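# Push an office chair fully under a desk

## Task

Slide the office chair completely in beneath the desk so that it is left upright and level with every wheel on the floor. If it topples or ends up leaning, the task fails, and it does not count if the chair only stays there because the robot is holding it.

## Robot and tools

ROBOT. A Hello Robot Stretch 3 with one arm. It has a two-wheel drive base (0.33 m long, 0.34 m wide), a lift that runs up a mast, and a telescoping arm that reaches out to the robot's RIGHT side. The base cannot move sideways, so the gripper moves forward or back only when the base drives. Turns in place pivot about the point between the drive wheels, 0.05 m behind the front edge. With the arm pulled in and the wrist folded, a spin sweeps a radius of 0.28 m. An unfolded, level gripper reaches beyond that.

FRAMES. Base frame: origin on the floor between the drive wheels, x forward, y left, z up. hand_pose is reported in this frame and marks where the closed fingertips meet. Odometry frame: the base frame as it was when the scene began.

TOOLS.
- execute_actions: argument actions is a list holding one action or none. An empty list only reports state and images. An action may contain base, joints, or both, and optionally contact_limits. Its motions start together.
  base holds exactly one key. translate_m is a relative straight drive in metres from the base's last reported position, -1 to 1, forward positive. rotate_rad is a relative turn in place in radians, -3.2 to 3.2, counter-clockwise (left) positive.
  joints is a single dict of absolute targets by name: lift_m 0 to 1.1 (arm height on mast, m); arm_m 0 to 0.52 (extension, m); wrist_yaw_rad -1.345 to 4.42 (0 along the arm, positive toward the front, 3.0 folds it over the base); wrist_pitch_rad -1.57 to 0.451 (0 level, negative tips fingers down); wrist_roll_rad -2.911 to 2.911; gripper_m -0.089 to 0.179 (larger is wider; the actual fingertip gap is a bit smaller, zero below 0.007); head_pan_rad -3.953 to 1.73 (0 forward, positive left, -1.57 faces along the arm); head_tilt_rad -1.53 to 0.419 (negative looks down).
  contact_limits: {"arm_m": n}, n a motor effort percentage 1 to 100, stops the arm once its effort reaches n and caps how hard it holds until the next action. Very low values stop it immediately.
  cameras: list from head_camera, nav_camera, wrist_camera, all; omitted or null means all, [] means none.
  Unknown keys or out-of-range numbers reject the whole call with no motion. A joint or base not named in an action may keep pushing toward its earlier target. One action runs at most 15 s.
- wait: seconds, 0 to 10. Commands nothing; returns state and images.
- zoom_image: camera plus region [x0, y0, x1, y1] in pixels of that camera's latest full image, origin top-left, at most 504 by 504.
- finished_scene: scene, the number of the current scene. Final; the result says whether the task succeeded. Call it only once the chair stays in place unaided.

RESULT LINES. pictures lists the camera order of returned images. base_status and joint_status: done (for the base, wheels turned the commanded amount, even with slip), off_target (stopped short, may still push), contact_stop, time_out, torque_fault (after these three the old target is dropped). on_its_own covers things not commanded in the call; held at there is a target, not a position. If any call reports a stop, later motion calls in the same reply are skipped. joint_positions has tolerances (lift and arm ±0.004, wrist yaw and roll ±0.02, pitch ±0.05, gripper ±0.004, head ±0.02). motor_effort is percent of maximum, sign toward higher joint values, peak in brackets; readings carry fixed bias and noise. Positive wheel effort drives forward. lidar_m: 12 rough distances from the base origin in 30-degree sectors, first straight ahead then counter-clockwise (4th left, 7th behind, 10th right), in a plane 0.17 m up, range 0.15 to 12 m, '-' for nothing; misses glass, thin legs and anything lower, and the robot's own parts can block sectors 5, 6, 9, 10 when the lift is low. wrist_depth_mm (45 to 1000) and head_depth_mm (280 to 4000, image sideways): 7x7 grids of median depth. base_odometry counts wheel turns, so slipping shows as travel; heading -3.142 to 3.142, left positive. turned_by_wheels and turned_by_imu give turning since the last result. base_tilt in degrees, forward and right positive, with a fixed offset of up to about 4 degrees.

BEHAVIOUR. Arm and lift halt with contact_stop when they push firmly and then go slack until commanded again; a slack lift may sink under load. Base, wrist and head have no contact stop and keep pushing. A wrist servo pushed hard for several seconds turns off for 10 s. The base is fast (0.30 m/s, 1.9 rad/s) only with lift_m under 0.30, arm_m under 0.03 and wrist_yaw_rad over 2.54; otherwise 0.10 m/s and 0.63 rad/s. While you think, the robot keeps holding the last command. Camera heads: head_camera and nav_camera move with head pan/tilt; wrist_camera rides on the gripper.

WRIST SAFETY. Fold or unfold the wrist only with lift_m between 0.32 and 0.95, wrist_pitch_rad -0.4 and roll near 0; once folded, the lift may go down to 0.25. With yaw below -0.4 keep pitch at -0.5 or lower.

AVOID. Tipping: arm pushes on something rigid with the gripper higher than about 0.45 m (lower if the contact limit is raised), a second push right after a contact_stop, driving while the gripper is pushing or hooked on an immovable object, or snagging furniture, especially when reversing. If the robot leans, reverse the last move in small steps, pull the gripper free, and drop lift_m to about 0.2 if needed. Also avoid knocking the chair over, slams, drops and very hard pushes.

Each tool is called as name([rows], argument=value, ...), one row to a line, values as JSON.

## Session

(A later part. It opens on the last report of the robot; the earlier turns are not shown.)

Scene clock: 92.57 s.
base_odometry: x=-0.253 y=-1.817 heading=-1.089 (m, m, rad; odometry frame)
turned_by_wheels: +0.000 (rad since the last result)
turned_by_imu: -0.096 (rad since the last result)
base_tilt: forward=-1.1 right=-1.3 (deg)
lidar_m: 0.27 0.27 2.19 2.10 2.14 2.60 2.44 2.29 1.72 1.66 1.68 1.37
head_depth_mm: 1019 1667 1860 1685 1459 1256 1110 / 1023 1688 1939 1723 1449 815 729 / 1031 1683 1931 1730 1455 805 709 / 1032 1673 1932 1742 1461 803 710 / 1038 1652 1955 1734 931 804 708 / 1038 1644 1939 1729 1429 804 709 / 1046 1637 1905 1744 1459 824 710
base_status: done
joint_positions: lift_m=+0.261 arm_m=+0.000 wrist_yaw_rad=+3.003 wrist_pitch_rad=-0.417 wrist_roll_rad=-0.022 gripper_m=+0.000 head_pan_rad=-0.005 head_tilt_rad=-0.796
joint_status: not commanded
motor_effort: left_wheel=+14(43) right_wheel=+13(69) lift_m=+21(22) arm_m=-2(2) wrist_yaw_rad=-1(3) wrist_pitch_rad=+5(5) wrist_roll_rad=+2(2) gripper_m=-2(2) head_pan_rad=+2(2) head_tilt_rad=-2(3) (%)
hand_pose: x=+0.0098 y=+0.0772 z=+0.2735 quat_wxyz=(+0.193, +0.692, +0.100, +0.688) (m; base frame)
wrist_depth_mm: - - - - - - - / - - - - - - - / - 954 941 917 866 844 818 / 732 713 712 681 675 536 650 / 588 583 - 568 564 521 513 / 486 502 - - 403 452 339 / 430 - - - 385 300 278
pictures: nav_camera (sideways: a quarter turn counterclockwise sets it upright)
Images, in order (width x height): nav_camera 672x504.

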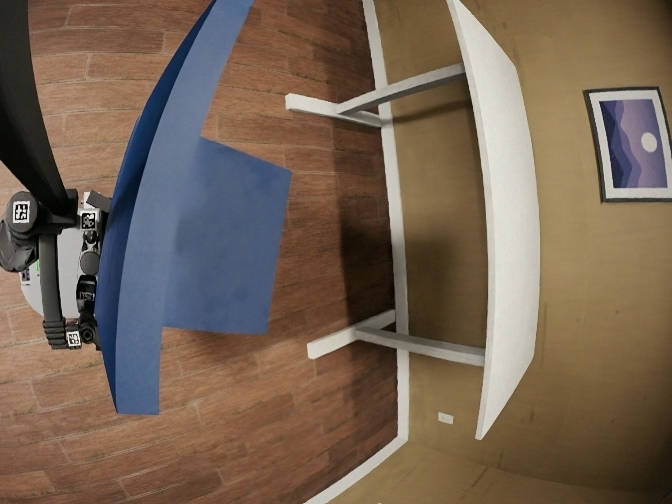

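execute_actions([
  {"base":{"translate_m":-0.1}},
], cameras=[])

execute_actions([
  {"base":{"rotate_rad":0.15}},
], cameras=[])

execute_actions([
  {"base":{"translate_m":0.6}},
], cameras=["nav_camera"])

Scene clock: 94.57 s.
base_odometry: x=-0.299 y=-1.728 heading=-1.089 (m, m, rad; odometry frame)
turned_by_wheels: +0.000 (rad since the last result)
turned_by_imu: +0.000 (rad since the last result)
base_tilt: forward=-1.1 right=-1.3 (deg)
lidar_m: 0.37 1.49 2.23 2.10 2.12 2.50 2.34 2.21 1.67 1.67 1.69 1.47
head_depth_mm: 1011 1722 1919 1727 1458 1259 1074 / 1024 1778 1994 1723 1387 834 300 / 1034 1790 1986 1725 926 801 318 / 1033 1757 1989 1740 932 300 346 / 1038 1761 2019 1739 932 300 370 / 1042 1749 2006 1735 932 300 416 / 1040 1733 1971 1723 1468 307 496
base_status: done
joint_positions: lift_m=+0.261 arm_m=+0.000 wrist_yaw_rad=+3.001 wrist_pitch_rad=-0.417 wrist_roll_rad=-0.022 gripper_m=+0.000 head_pan_rad=-0.005 head_tilt_rad=-0.796
joint_status: not commanded
motor_effort: left_wheel=+1(10) right_wheel=-1(8) lift_m=+20(20) arm_m=-2(2) wrist_yaw_rad=+0(2) wrist_pitch_rad=+5(5) wrist_roll_rad=+2(2) gripper_m=-3(3) head_pan_rad=+1(2) head_tilt_rad=-3(2) (%)
hand_pose: x=+0.0103 y=+0.0771 z=+0.2735 quat_wxyz=(+0.194, +0.692, +0.100, +0.688) (m; base frame)
wrist_depth_mm: - - - - - - - / - - - - - - - / - 956 905 871 877 860 819 / 735 728 701 698 687 625 528 / 599 580 560 582 569 538 457 / 491 495 - - 350 336 332 / 435 - - - 386 385 317
pictures: none
No camera images: the call's "cameras" was empty. Leave "cameras" out to get every camera's image.

Scene clock: 95.80 s.
base_odometry: x=-0.299 y=-1.728 heading=-0.939 (m, m, rad; odometry frame)
turned_by_wheels: +0.150 (rad since the last result)
turned_by_imu: +0.150 (rad since the last result)
base_tilt: forward=-1.1 right=-1.3 (deg)
lidar_m: 0.37 1.49 2.12 2.10 2.21 2.39 2.34 2.21 1.66 1.67 1.76 1.47
head_depth_mm: 1017 1714 1958 1727 1452 1216 - / 1025 1738 1971 1720 926 802 - / 1031 1749 1999 1728 925 803 318 / 1037 1784 2002 1741 927 299 356 / 1037 1779 1999 1742 929 300 431 / 1037 1801 2015 1745 1470 313 576 / 1043 1715 2015 1750 1467 345 1063
base_status: done
joint_positions: lift_m=+0.261 arm_m=+0.000 wrist_yaw_rad=+3.001 wrist_pitch_rad=-0.417 wrist_roll_rad=-0.022 gripper_m=+0.000 head_pan_rad=-0.005 head_tilt_rad=-0.796
joint_status: not commanded
motor_effort: left_wheel=-2(10) right_wheel=+2(8) lift_m=+20(20) arm_m=-2(2) wrist_yaw_rad=+0(0) wrist_pitch_rad=+5(5) wrist_roll_rad=+2(2) gripper_m=-3(2) head_pan_rad=+2(1) head_tilt_rad=-3(3) (%)
hand_pose: x=+0.0103 y=+0.0771 z=+0.2735 quat_wxyz=(+0.194, +0.692, +0.100, +0.688) (m; base frame)
wrist_depth_mm: - - - - - - - / - - - - - - - / - 942 915 901 907 849 813 / 743 730 709 685 683 660 637 / 589 578 564 597 561 537 497 / 492 491 - - 346 331 449 / 438 - - - 383 373 291
pictures: none
No camera images: the call's "cameras" was empty. Leave "cameras" out to get every camera's image.

Scene clock: 99.37 s.
base_odometry: x=+0.055 y=-2.213 heading=-0.939 (m, m, rad; odometry frame)
turned_by_wheels: +0.000 (rad since the last result)
turned_by_imu: -0.024 (rad since the last result)
base_tilt: forward=-1.1 right=-1.2 (deg)
lidar_m: 1.21 0.27 1.76 2.06 2.17 3.00 2.93 2.08 1.74 1.68 1.69 0.97
head_depth_mm: 960 717 552 1593 1457 1255 1111 / 965 719 555 1597 1461 1215 1072 / 969 722 557 1619 1456 799 704 / 979 724 557 1632 1461 805 707 / 983 727 558 1648 1457 806 711 / 992 727 559 1643 1464 806 710 / 1002 731 561 1648 1413 805 713
base_status: done
joint_positions: lift_m=+0.261 arm_m=+0.000 wrist_yaw_rad=+3.005 wrist_pitch_rad=-0.417 wrist_roll_rad=-0.023 gripper_m=+0.000 head_pan_rad=-0.005 head_tilt_rad=-0.797
joint_status: not commanded
motor_effort: left_wheel=+14(71) right_wheel=+12(52) lift_m=+21(21) arm_m=-2(2) wrist_yaw_rad=-3(4) wrist_pitch_rad=+5(5) wrist_roll_rad=+2(2) gripper_m=-3(2) head_pan_rad=+2(2) head_tilt_rad=-1(3) (%)
hand_pose: x=+0.0093 y=+0.0773 z=+0.2735 quat_wxyz=(+0.192, +0.692, +0.101, +0.688) (m; base frame)
wrist_depth_mm: - - - - - - - / - - - - - - - / - 965 925 911 902 824 737 / 743 720 731 699 672 543 651 / 588 574 570 582 569 466 528 / 483 502 - - 344 366 291 / 428 - - - 389 308 273
pictures: nav_camera (sideways: a quarter turn counterclockwise sets it upright)
Images, in order (width x height): nav_camera 672x504.

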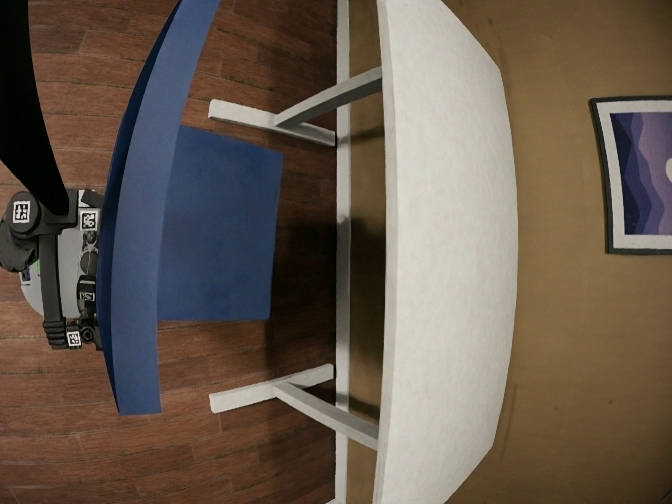

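execute_actions([
  {"base":{"translate_m":0.4}},
], cameras=["nav_camera"])

Scene clock: 102.17 s.
base_odometry: x=+0.291 y=-2.535 heading=-0.939 (m, m, rad; odometry frame)
turned_by_wheels: +0.000 (rad since the last result)
turned_by_imu: -0.119 (rad since the last result)
base_tilt: forward=-1.2 right=-1.2 (deg)
lidar_m: 0.84 0.25 0.71 2.06 2.09 2.70 3.30 2.37 1.81 1.69 0.72 0.89
head_depth_mm: 710 719 554 451 379 328 292 / 704 724 556 451 380 328 292 / 699 725 557 452 380 329 292 / 696 725 559 453 382 329 292 / 694 730 561 454 382 330 293 / 692 731 561 454 383 330 293 / 688 732 562 456 383 331 294
base_status: done
joint_positions: lift_m=+0.261 arm_m=+0.000 wrist_yaw_rad=+3.048 wrist_pitch_rad=-0.431 wrist_roll_rad=-0.091 gripper_m=+0.000 head_pan_rad=-0.005 head_tilt_rad=-0.796
joint_status: not commanded
on_its_own: wrist_yaw_rad is at rest, and its effort (-32) is outside its rest range (-12 to +12)
motor_effort: left_wheel=+10(38) right_wheel=+11(35) lift_m=+21(21) arm_m=+1(2) wrist_yaw_rad=-32(44) wrist_pitch_rad=+9(9) wrist_roll_rad=+30(37) gripper_m=-3(2) head_pan_rad=+1(2) head_tilt_rad=-2(3) (%)
hand_pose: x=-0.0004 y=+0.0769 z=+0.2703 quat_wxyz=(+0.178, +0.665, +0.127, +0.714) (m; base frame)
wrist_depth_mm: - - - - - 622 836 / - - - - - 689 850 / 822 847 - 860 883 754 230 / 637 663 - 663 572 689 242 / 541 538 537 579 529 401 272 / 452 - - - 346 317 370 / - - - - 389 301 301
pictures: nav_camera (sideways: a quarter turn counterclockwise sets it upright)
Images, in order (width x height): nav_camera 672x504.

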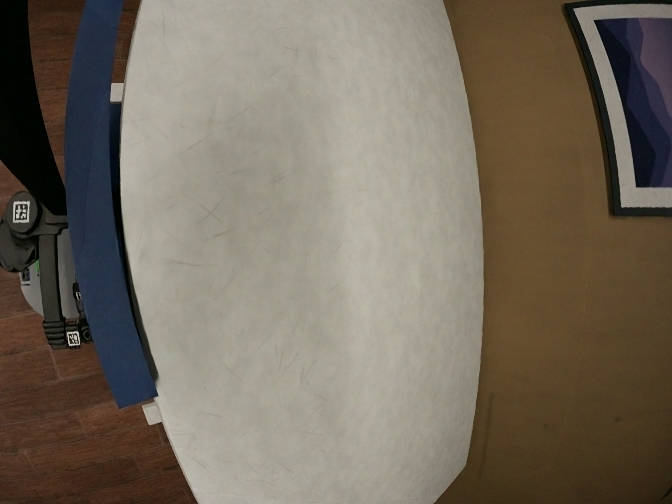

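execute_actions([
  {"base":{"translate_m":-0.7},"joints":{"head_tilt_rad":-0.5}},
], cameras=["nav_camera","head_camera"])

Scene clock: 106.33 s.
base_odometry: x=-0.122 y=-1.971 heading=-0.939 (m, m, rad; odometry frame)
turned_by_wheels: +0.000 (rad since the last result)
turned_by_imu: -0.004 (rad since the last result)
base_tilt: forward=-1.1 right=-1.2 (deg)
lidar_m: 0.90 1.20 1.97 1.98 2.04 2.59 2.61 2.49 1.90 1.76 1.79 1.27
head_depth_mm: 1265 1392 1039 1714 1846 1501 1260 / 1261 1377 1037 1713 1828 1501 1259 / 1265 1377 1036 750 854 1386 1230 / 1256 1375 1039 730 826 989 1238 / 1227 1356 1035 730 817 948 1206 / 1224 1356 1038 723 803 963 1253 / 1214 1345 1039 713 790 963 1254
base_status: done
joint_positions: lift_m=+0.261 arm_m=+0.000 wrist_yaw_rad=+3.001 wrist_pitch_rad=-0.419 wrist_roll_rad=-0.024 gripper_m=+0.000 head_pan_rad=-0.005 head_tilt_rad=-0.507
joint_status: all done
motor_effort: left_wheel=+1(6) right_wheel=-2(7) lift_m=+21(21) arm_m=+1(1) wrist_yaw_rad=+0(32) wrist_pitch_rad=+5(9) wrist_roll_rad=+3(30) gripper_m=-3(2) head_pan_rad=+1(2) head_tilt_rad=+4(34) (%)
hand_pose: x=+0.0102 y=+0.0772 z=+0.2730 quat_wxyz=(+0.195, +0.692, +0.101, +0.688) (m; base frame)
wrist_depth_mm: - - - - - - - / - - - - - - - / - 954 920 879 885 844 798 / 733 730 713 680 668 661 649 / 581 562 561 573 567 537 526 / 485 496 - - 467 456 450 / 427 - - - 401 398 388
pictures: head_camera (sideways: a quarter turn clockwise sets it upright), nav_camera (sideways: a quarter turn counterclockwise sets it upright)
Images, in order (width x height): head_camera 896x504, nav_camera 672x504.

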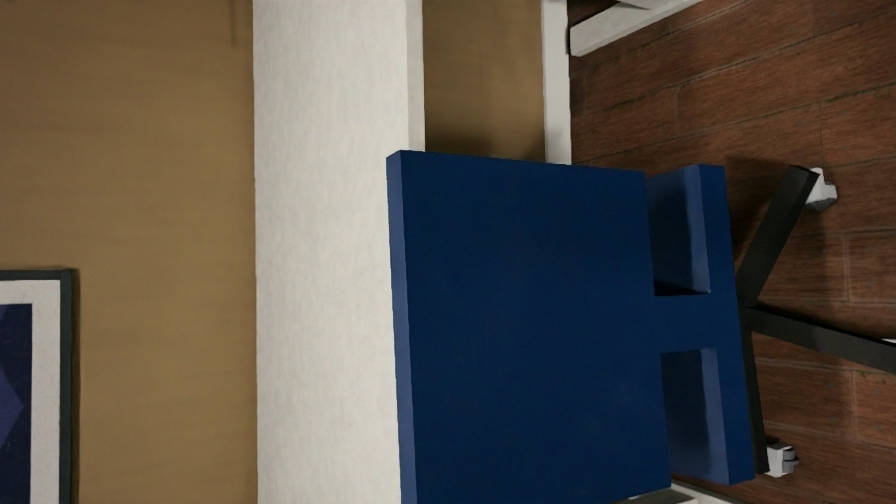

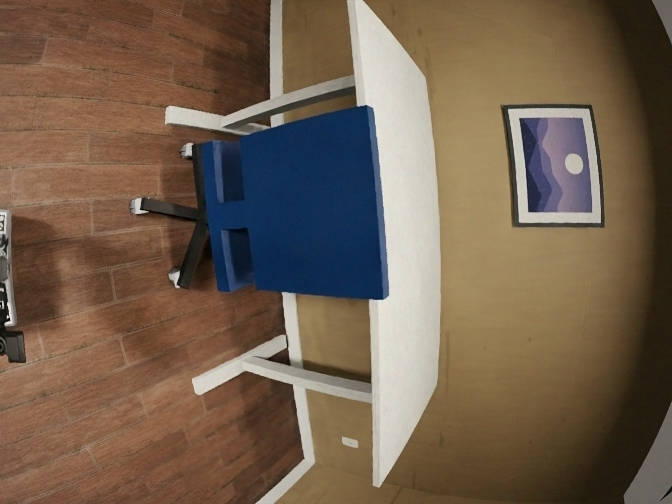

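execute_actions([
  {"base":{"rotate_rad":0.9}},
], cameras=[])

execute_actions([
  {"base":{"translate_m":0.45}},
], cameras=[])

execute_actions([
  {"base":{"rotate_rad":-1.25}},
], cameras=[])

execute_actions([
  {"base":{"translate_m":0.42}},
], cameras=[])

execute_actions([
  {"base":{"translate_m":-0.6}},
], cameras=["nav_camera"])

Scene clock: 108.40 s.
base_odometry: x=-0.122 y=-1.971 heading=-0.039 (m, m, rad; odometry frame)
turned_by_wheels: +0.900 (rad since the last result)
turned_by_imu: +0.903 (rad since the last result)
base_tilt: forward=-1.0 right=-1.3 (deg)
lidar_m: 1.78 1.98 2.01 2.33 2.62 2.61 1.91 1.76 1.76 1.27 1.53 0.90
head_depth_mm: 1441 1542 1033 1286 1462 992 1244 / 1568 1688 1037 1974 1871 1467 1255 / 1718 1852 2005 2206 1874 1505 1253 / 1903 2073 2294 2406 1875 1502 1254 / 2016 2176 2411 2495 1886 1507 1257 / 1889 2036 2192 2331 1883 1504 1251 / 1730 1877 2020 2191 1896 1506 1250
base_status: done
joint_positions: lift_m=+0.261 arm_m=+0.000 wrist_yaw_rad=+3.001 wrist_pitch_rad=-0.419 wrist_roll_rad=-0.024 gripper_m=+0.000 head_pan_rad=-0.005 head_tilt_rad=-0.507
joint_status: not commanded
motor_effort: left_wheel=-2(9) right_wheel=+2(9) lift_m=+21(21) arm_m=+1(1) wrist_yaw_rad=-1(0) wrist_pitch_rad=+6(6) wrist_roll_rad=+3(3) gripper_m=-2(2) head_pan_rad=+2(2) head_tilt_rad=+5(5) (%)
hand_pose: x=+0.0102 y=+0.0772 z=+0.2730 quat_wxyz=(+0.195, +0.692, +0.101, +0.688) (m; base frame)
wrist_depth_mm: - - - - - - - / - - - - - - - / - 926 917 899 896 858 844 / 756 718 698 693 671 667 644 / 585 576 562 590 567 533 526 / 483 498 - - 475 451 451 / 427 - - - 400 395 387
pictures: none
No camera images: the call's "cameras" was empty. Leave "cameras" out to get every camera's image.

Scene clock: 111.57 s.
base_odometry: x=+0.327 y=-1.988 heading=-0.039 (m, m, rad; odometry frame)
turned_by_wheels: +0.000 (rad since the last result)
turned_by_imu: +0.003 (rad since the last result)
base_tilt: forward=-0.8 right=-1.4 (deg)
lidar_m: 1.41 1.66 1.66 1.97 2.92 2.93 2.35 2.09 2.08 1.25 0.63 0.80
head_depth_mm: 1139 1222 1304 683 548 1497 1233 / 1245 1335 1437 1482 1701 1511 1258 / 1360 1471 1606 1774 1828 1509 1246 / 1519 1655 1820 2042 1886 1508 1251 / 1658 1802 2005 2208 1875 1512 1258 / 1581 1708 1860 2012 1876 1500 1253 / 1477 1581 1697 1823 1876 1498 1250
base_status: done
joint_positions: lift_m=+0.261 arm_m=+0.000 wrist_yaw_rad=+3.001 wrist_pitch_rad=-0.419 wrist_roll_rad=-0.024 gripper_m=+0.000 head_pan_rad=-0.005 head_tilt_rad=-0.506
joint_status: not commanded
motor_effort: left_wheel=-2(7) right_wheel=+2(9) lift_m=+21(21) arm_m=+1(1) wrist_yaw_rad=+0(1) wrist_pitch_rad=+5(5) wrist_roll_rad=+3(3) gripper_m=-3(2) head_pan_rad=+2(2) head_tilt_rad=+5(4) (%)
hand_pose: x=+0.0103 y=+0.0772 z=+0.2730 quat_wxyz=(+0.195, +0.692, +0.101, +0.688) (m; base frame)
wrist_depth_mm: - - - - - - - / - - - - - - - / - 954 908 888 870 824 813 / 728 698 701 689 680 661 646 / 587 571 565 579 560 544 529 / 487 495 - - 466 456 453 / 440 - - - 394 393 389
pictures: none
No camera images: the call's "cameras" was empty. Leave "cameras" out to get every camera's image.

Scene clock: 113.63 s.
base_odometry: x=+0.327 y=-1.988 heading=-1.289 (m, m, rad; odometry frame)
turned_by_wheels: -1.250 (rad since the last result)
turned_by_imu: -1.252 (rad since the last result)
base_tilt: forward=-1.0 right=-1.4 (deg)
lidar_m: 0.63 0.79 1.29 1.70 1.68 1.79 2.60 2.92 2.35 2.12 2.08 1.25
head_depth_mm: 1214 1351 1039 681 566 683 1200 / 1170 1293 1038 681 522 615 801 / 1118 1230 1034 682 500 560 669 / 1077 1173 1039 682 477 512 604 / 1032 1119 1039 682 464 474 550 / 979 1078 1037 681 507 453 767 / 942 1040 1034 681 507 1453 1248
base_status: done
joint_positions: lift_m=+0.261 arm_m=+0.000 wrist_yaw_rad=+3.001 wrist_pitch_rad=-0.419 wrist_roll_rad=-0.024 gripper_m=+0.000 head_pan_rad=-0.005 head_tilt_rad=-0.506
joint_status: not commanded
motor_effort: left_wheel=+2(10) right_wheel=-2(7) lift_m=+21(21) arm_m=+1(1) wrist_yaw_rad=+0(0) wrist_pitch_rad=+5(5) wrist_roll_rad=+3(2) gripper_m=-3(3) head_pan_rad=+2(2) head_tilt_rad=+4(6) (%)
hand_pose: x=+0.0103 y=+0.0772 z=+0.2730 quat_wxyz=(+0.195, +0.692, +0.101, +0.688) (m; base frame)
wrist_depth_mm: - - - - - - 919 / - - - - - - 649 / - 949 935 917 899 848 718 / 717 719 713 671 692 601 639 / 591 575 563 572 564 541 495 / 485 502 - - 470 458 445 / 433 - - - 397 396 391
pictures: none
No camera images: the call's "cameras" was empty. Leave "cameras" out to get every camera's image.

Scene clock: 116.63 s.
base_odometry: x=+0.444 y=-2.391 heading=-1.289 (m, m, rad; odometry frame)
turned_by_wheels: +0.000 (rad since the last result)
turned_by_imu: -0.308 (rad since the last result)
base_tilt: forward=-1.1 right=-1.3 (deg)
lidar_m: 0.36 0.91 0.91 0.59 1.83 1.83 2.18 3.22 3.10 2.19 1.92 0.95
head_depth_mm: 1282 1440 1053 690 510 406 310 / 1156 1293 1054 686 510 406 338 / 1061 1168 1057 689 511 406 338 / 972 1061 1055 687 509 406 338 / 898 976 1006 687 510 406 338 / 841 902 951 688 510 406 338 / 785 840 897 688 510 406 338
base_status: translate_m off_target (by the wheels' count: +0.4198 of +0.4200)
joint_positions: lift_m=+0.260 arm_m=+0.000 wrist_yaw_rad=+3.000 wrist_pitch_rad=-0.417 wrist_roll_rad=-0.023 gripper_m=+0.000 head_pan_rad=-0.005 head_tilt_rad=-0.502
joint_status: not commanded
on_its_own: left_wheel is at rest, and its effort (+23) is outside its rest range (-18 to +18); right_wheel is at rest, and its effort (+21) is outside its rest range (-18 to +18)
motor_effort: left_wheel=+23(67) right_wheel=+21(64) lift_m=+24(24) arm_m=+1(1) wrist_yaw_rad=-1(2) wrist_pitch_rad=+5(6) wrist_roll_rad=+3(3) gripper_m=-3(2) head_pan_rad=+2(1) head_tilt_rad=+1(5) (%)
hand_pose: x=+0.0105 y=+0.0775 z=+0.2734 quat_wxyz=(+0.194, +0.692, +0.099, +0.688) (m; base frame)
wrist_depth_mm: - - - 615 915 779 667 / - - - - 982 816 685 / - 959 917 826 851 811 736 / 718 709 715 655 683 658 646 / 578 579 549 593 527 440 530 / 482 498 - - 463 456 350 / 430 - - - 399 395 388
pictures: none
No camera images: the call's "cameras" was empty. Leave "cameras" out to get every camera's image.

Scene clock: 120.20 s.
base_odometry: x=+0.277 y=-1.815 heading=-1.289 (m, m, rad; odometry frame)
turned_by_wheels: +0.000 (rad since the last result)
turned_by_imu: -0.004 (rad since the last result)
base_tilt: forward=-1.1 right=-1.3 (deg)
lidar_m: 0.95 0.90 1.35 1.58 1.41 1.44 1.69 2.78 2.79 2.47 2.33 2.34
head_depth_mm: 1914 2144 1235 2429 1892 1510 1264 / 1731 1914 1055 919 1136 1509 1258 / 1583 1695 1055 804 930 1351 1256 / 1453 1570 1056 729 812 982 1218 / 1350 1451 1047 763 1169 1027 1257 / 1253 1350 1054 721 1257 1464 1255 / 1165 1254 1052 687 1600 1510 1258
base_status: done
joint_positions: lift_m=+0.260 arm_m=+0.000 wrist_yaw_rad=+3.000 wrist_pitch_rad=-0.417 wrist_roll_rad=-0.023 gripper_m=+0.000 head_pan_rad=-0.005 head_tilt_rad=-0.502
joint_status: not commanded
motor_effort: left_wheel=+1(16) right_wheel=-1(14) lift_m=+24(23) arm_m=+1(1) wrist_yaw_rad=+0(0) wrist_pitch_rad=+5(5) wrist_roll_rad=+2(2) gripper_m=-2(3) head_pan_rad=+2(1) head_tilt_rad=+3(1) (%)
hand_pose: x=+0.0105 y=+0.0775 z=+0.2734 quat_wxyz=(+0.194, +0.692, +0.099, +0.688) (m; base frame)
wrist_depth_mm: - - - - - - 956 / - - - - - - 958 / - 966 922 905 873 860 770 / 734 730 696 691 670 664 622 / 576 585 561 587 567 529 527 / 488 506 - - 468 451 454 / 433 - - - 402 396 388
pictures: nav_camera (sideways: a quarter turn counterclockwise sets it upright)
Images, in order (width x height): nav_camera 672x504.

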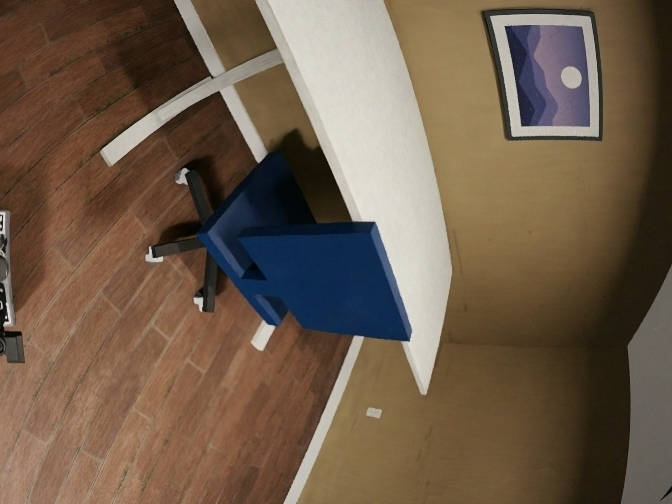

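The backrest is flush against the desk edge.

finished_scene(scene=2)

The scene is finished: the task was done.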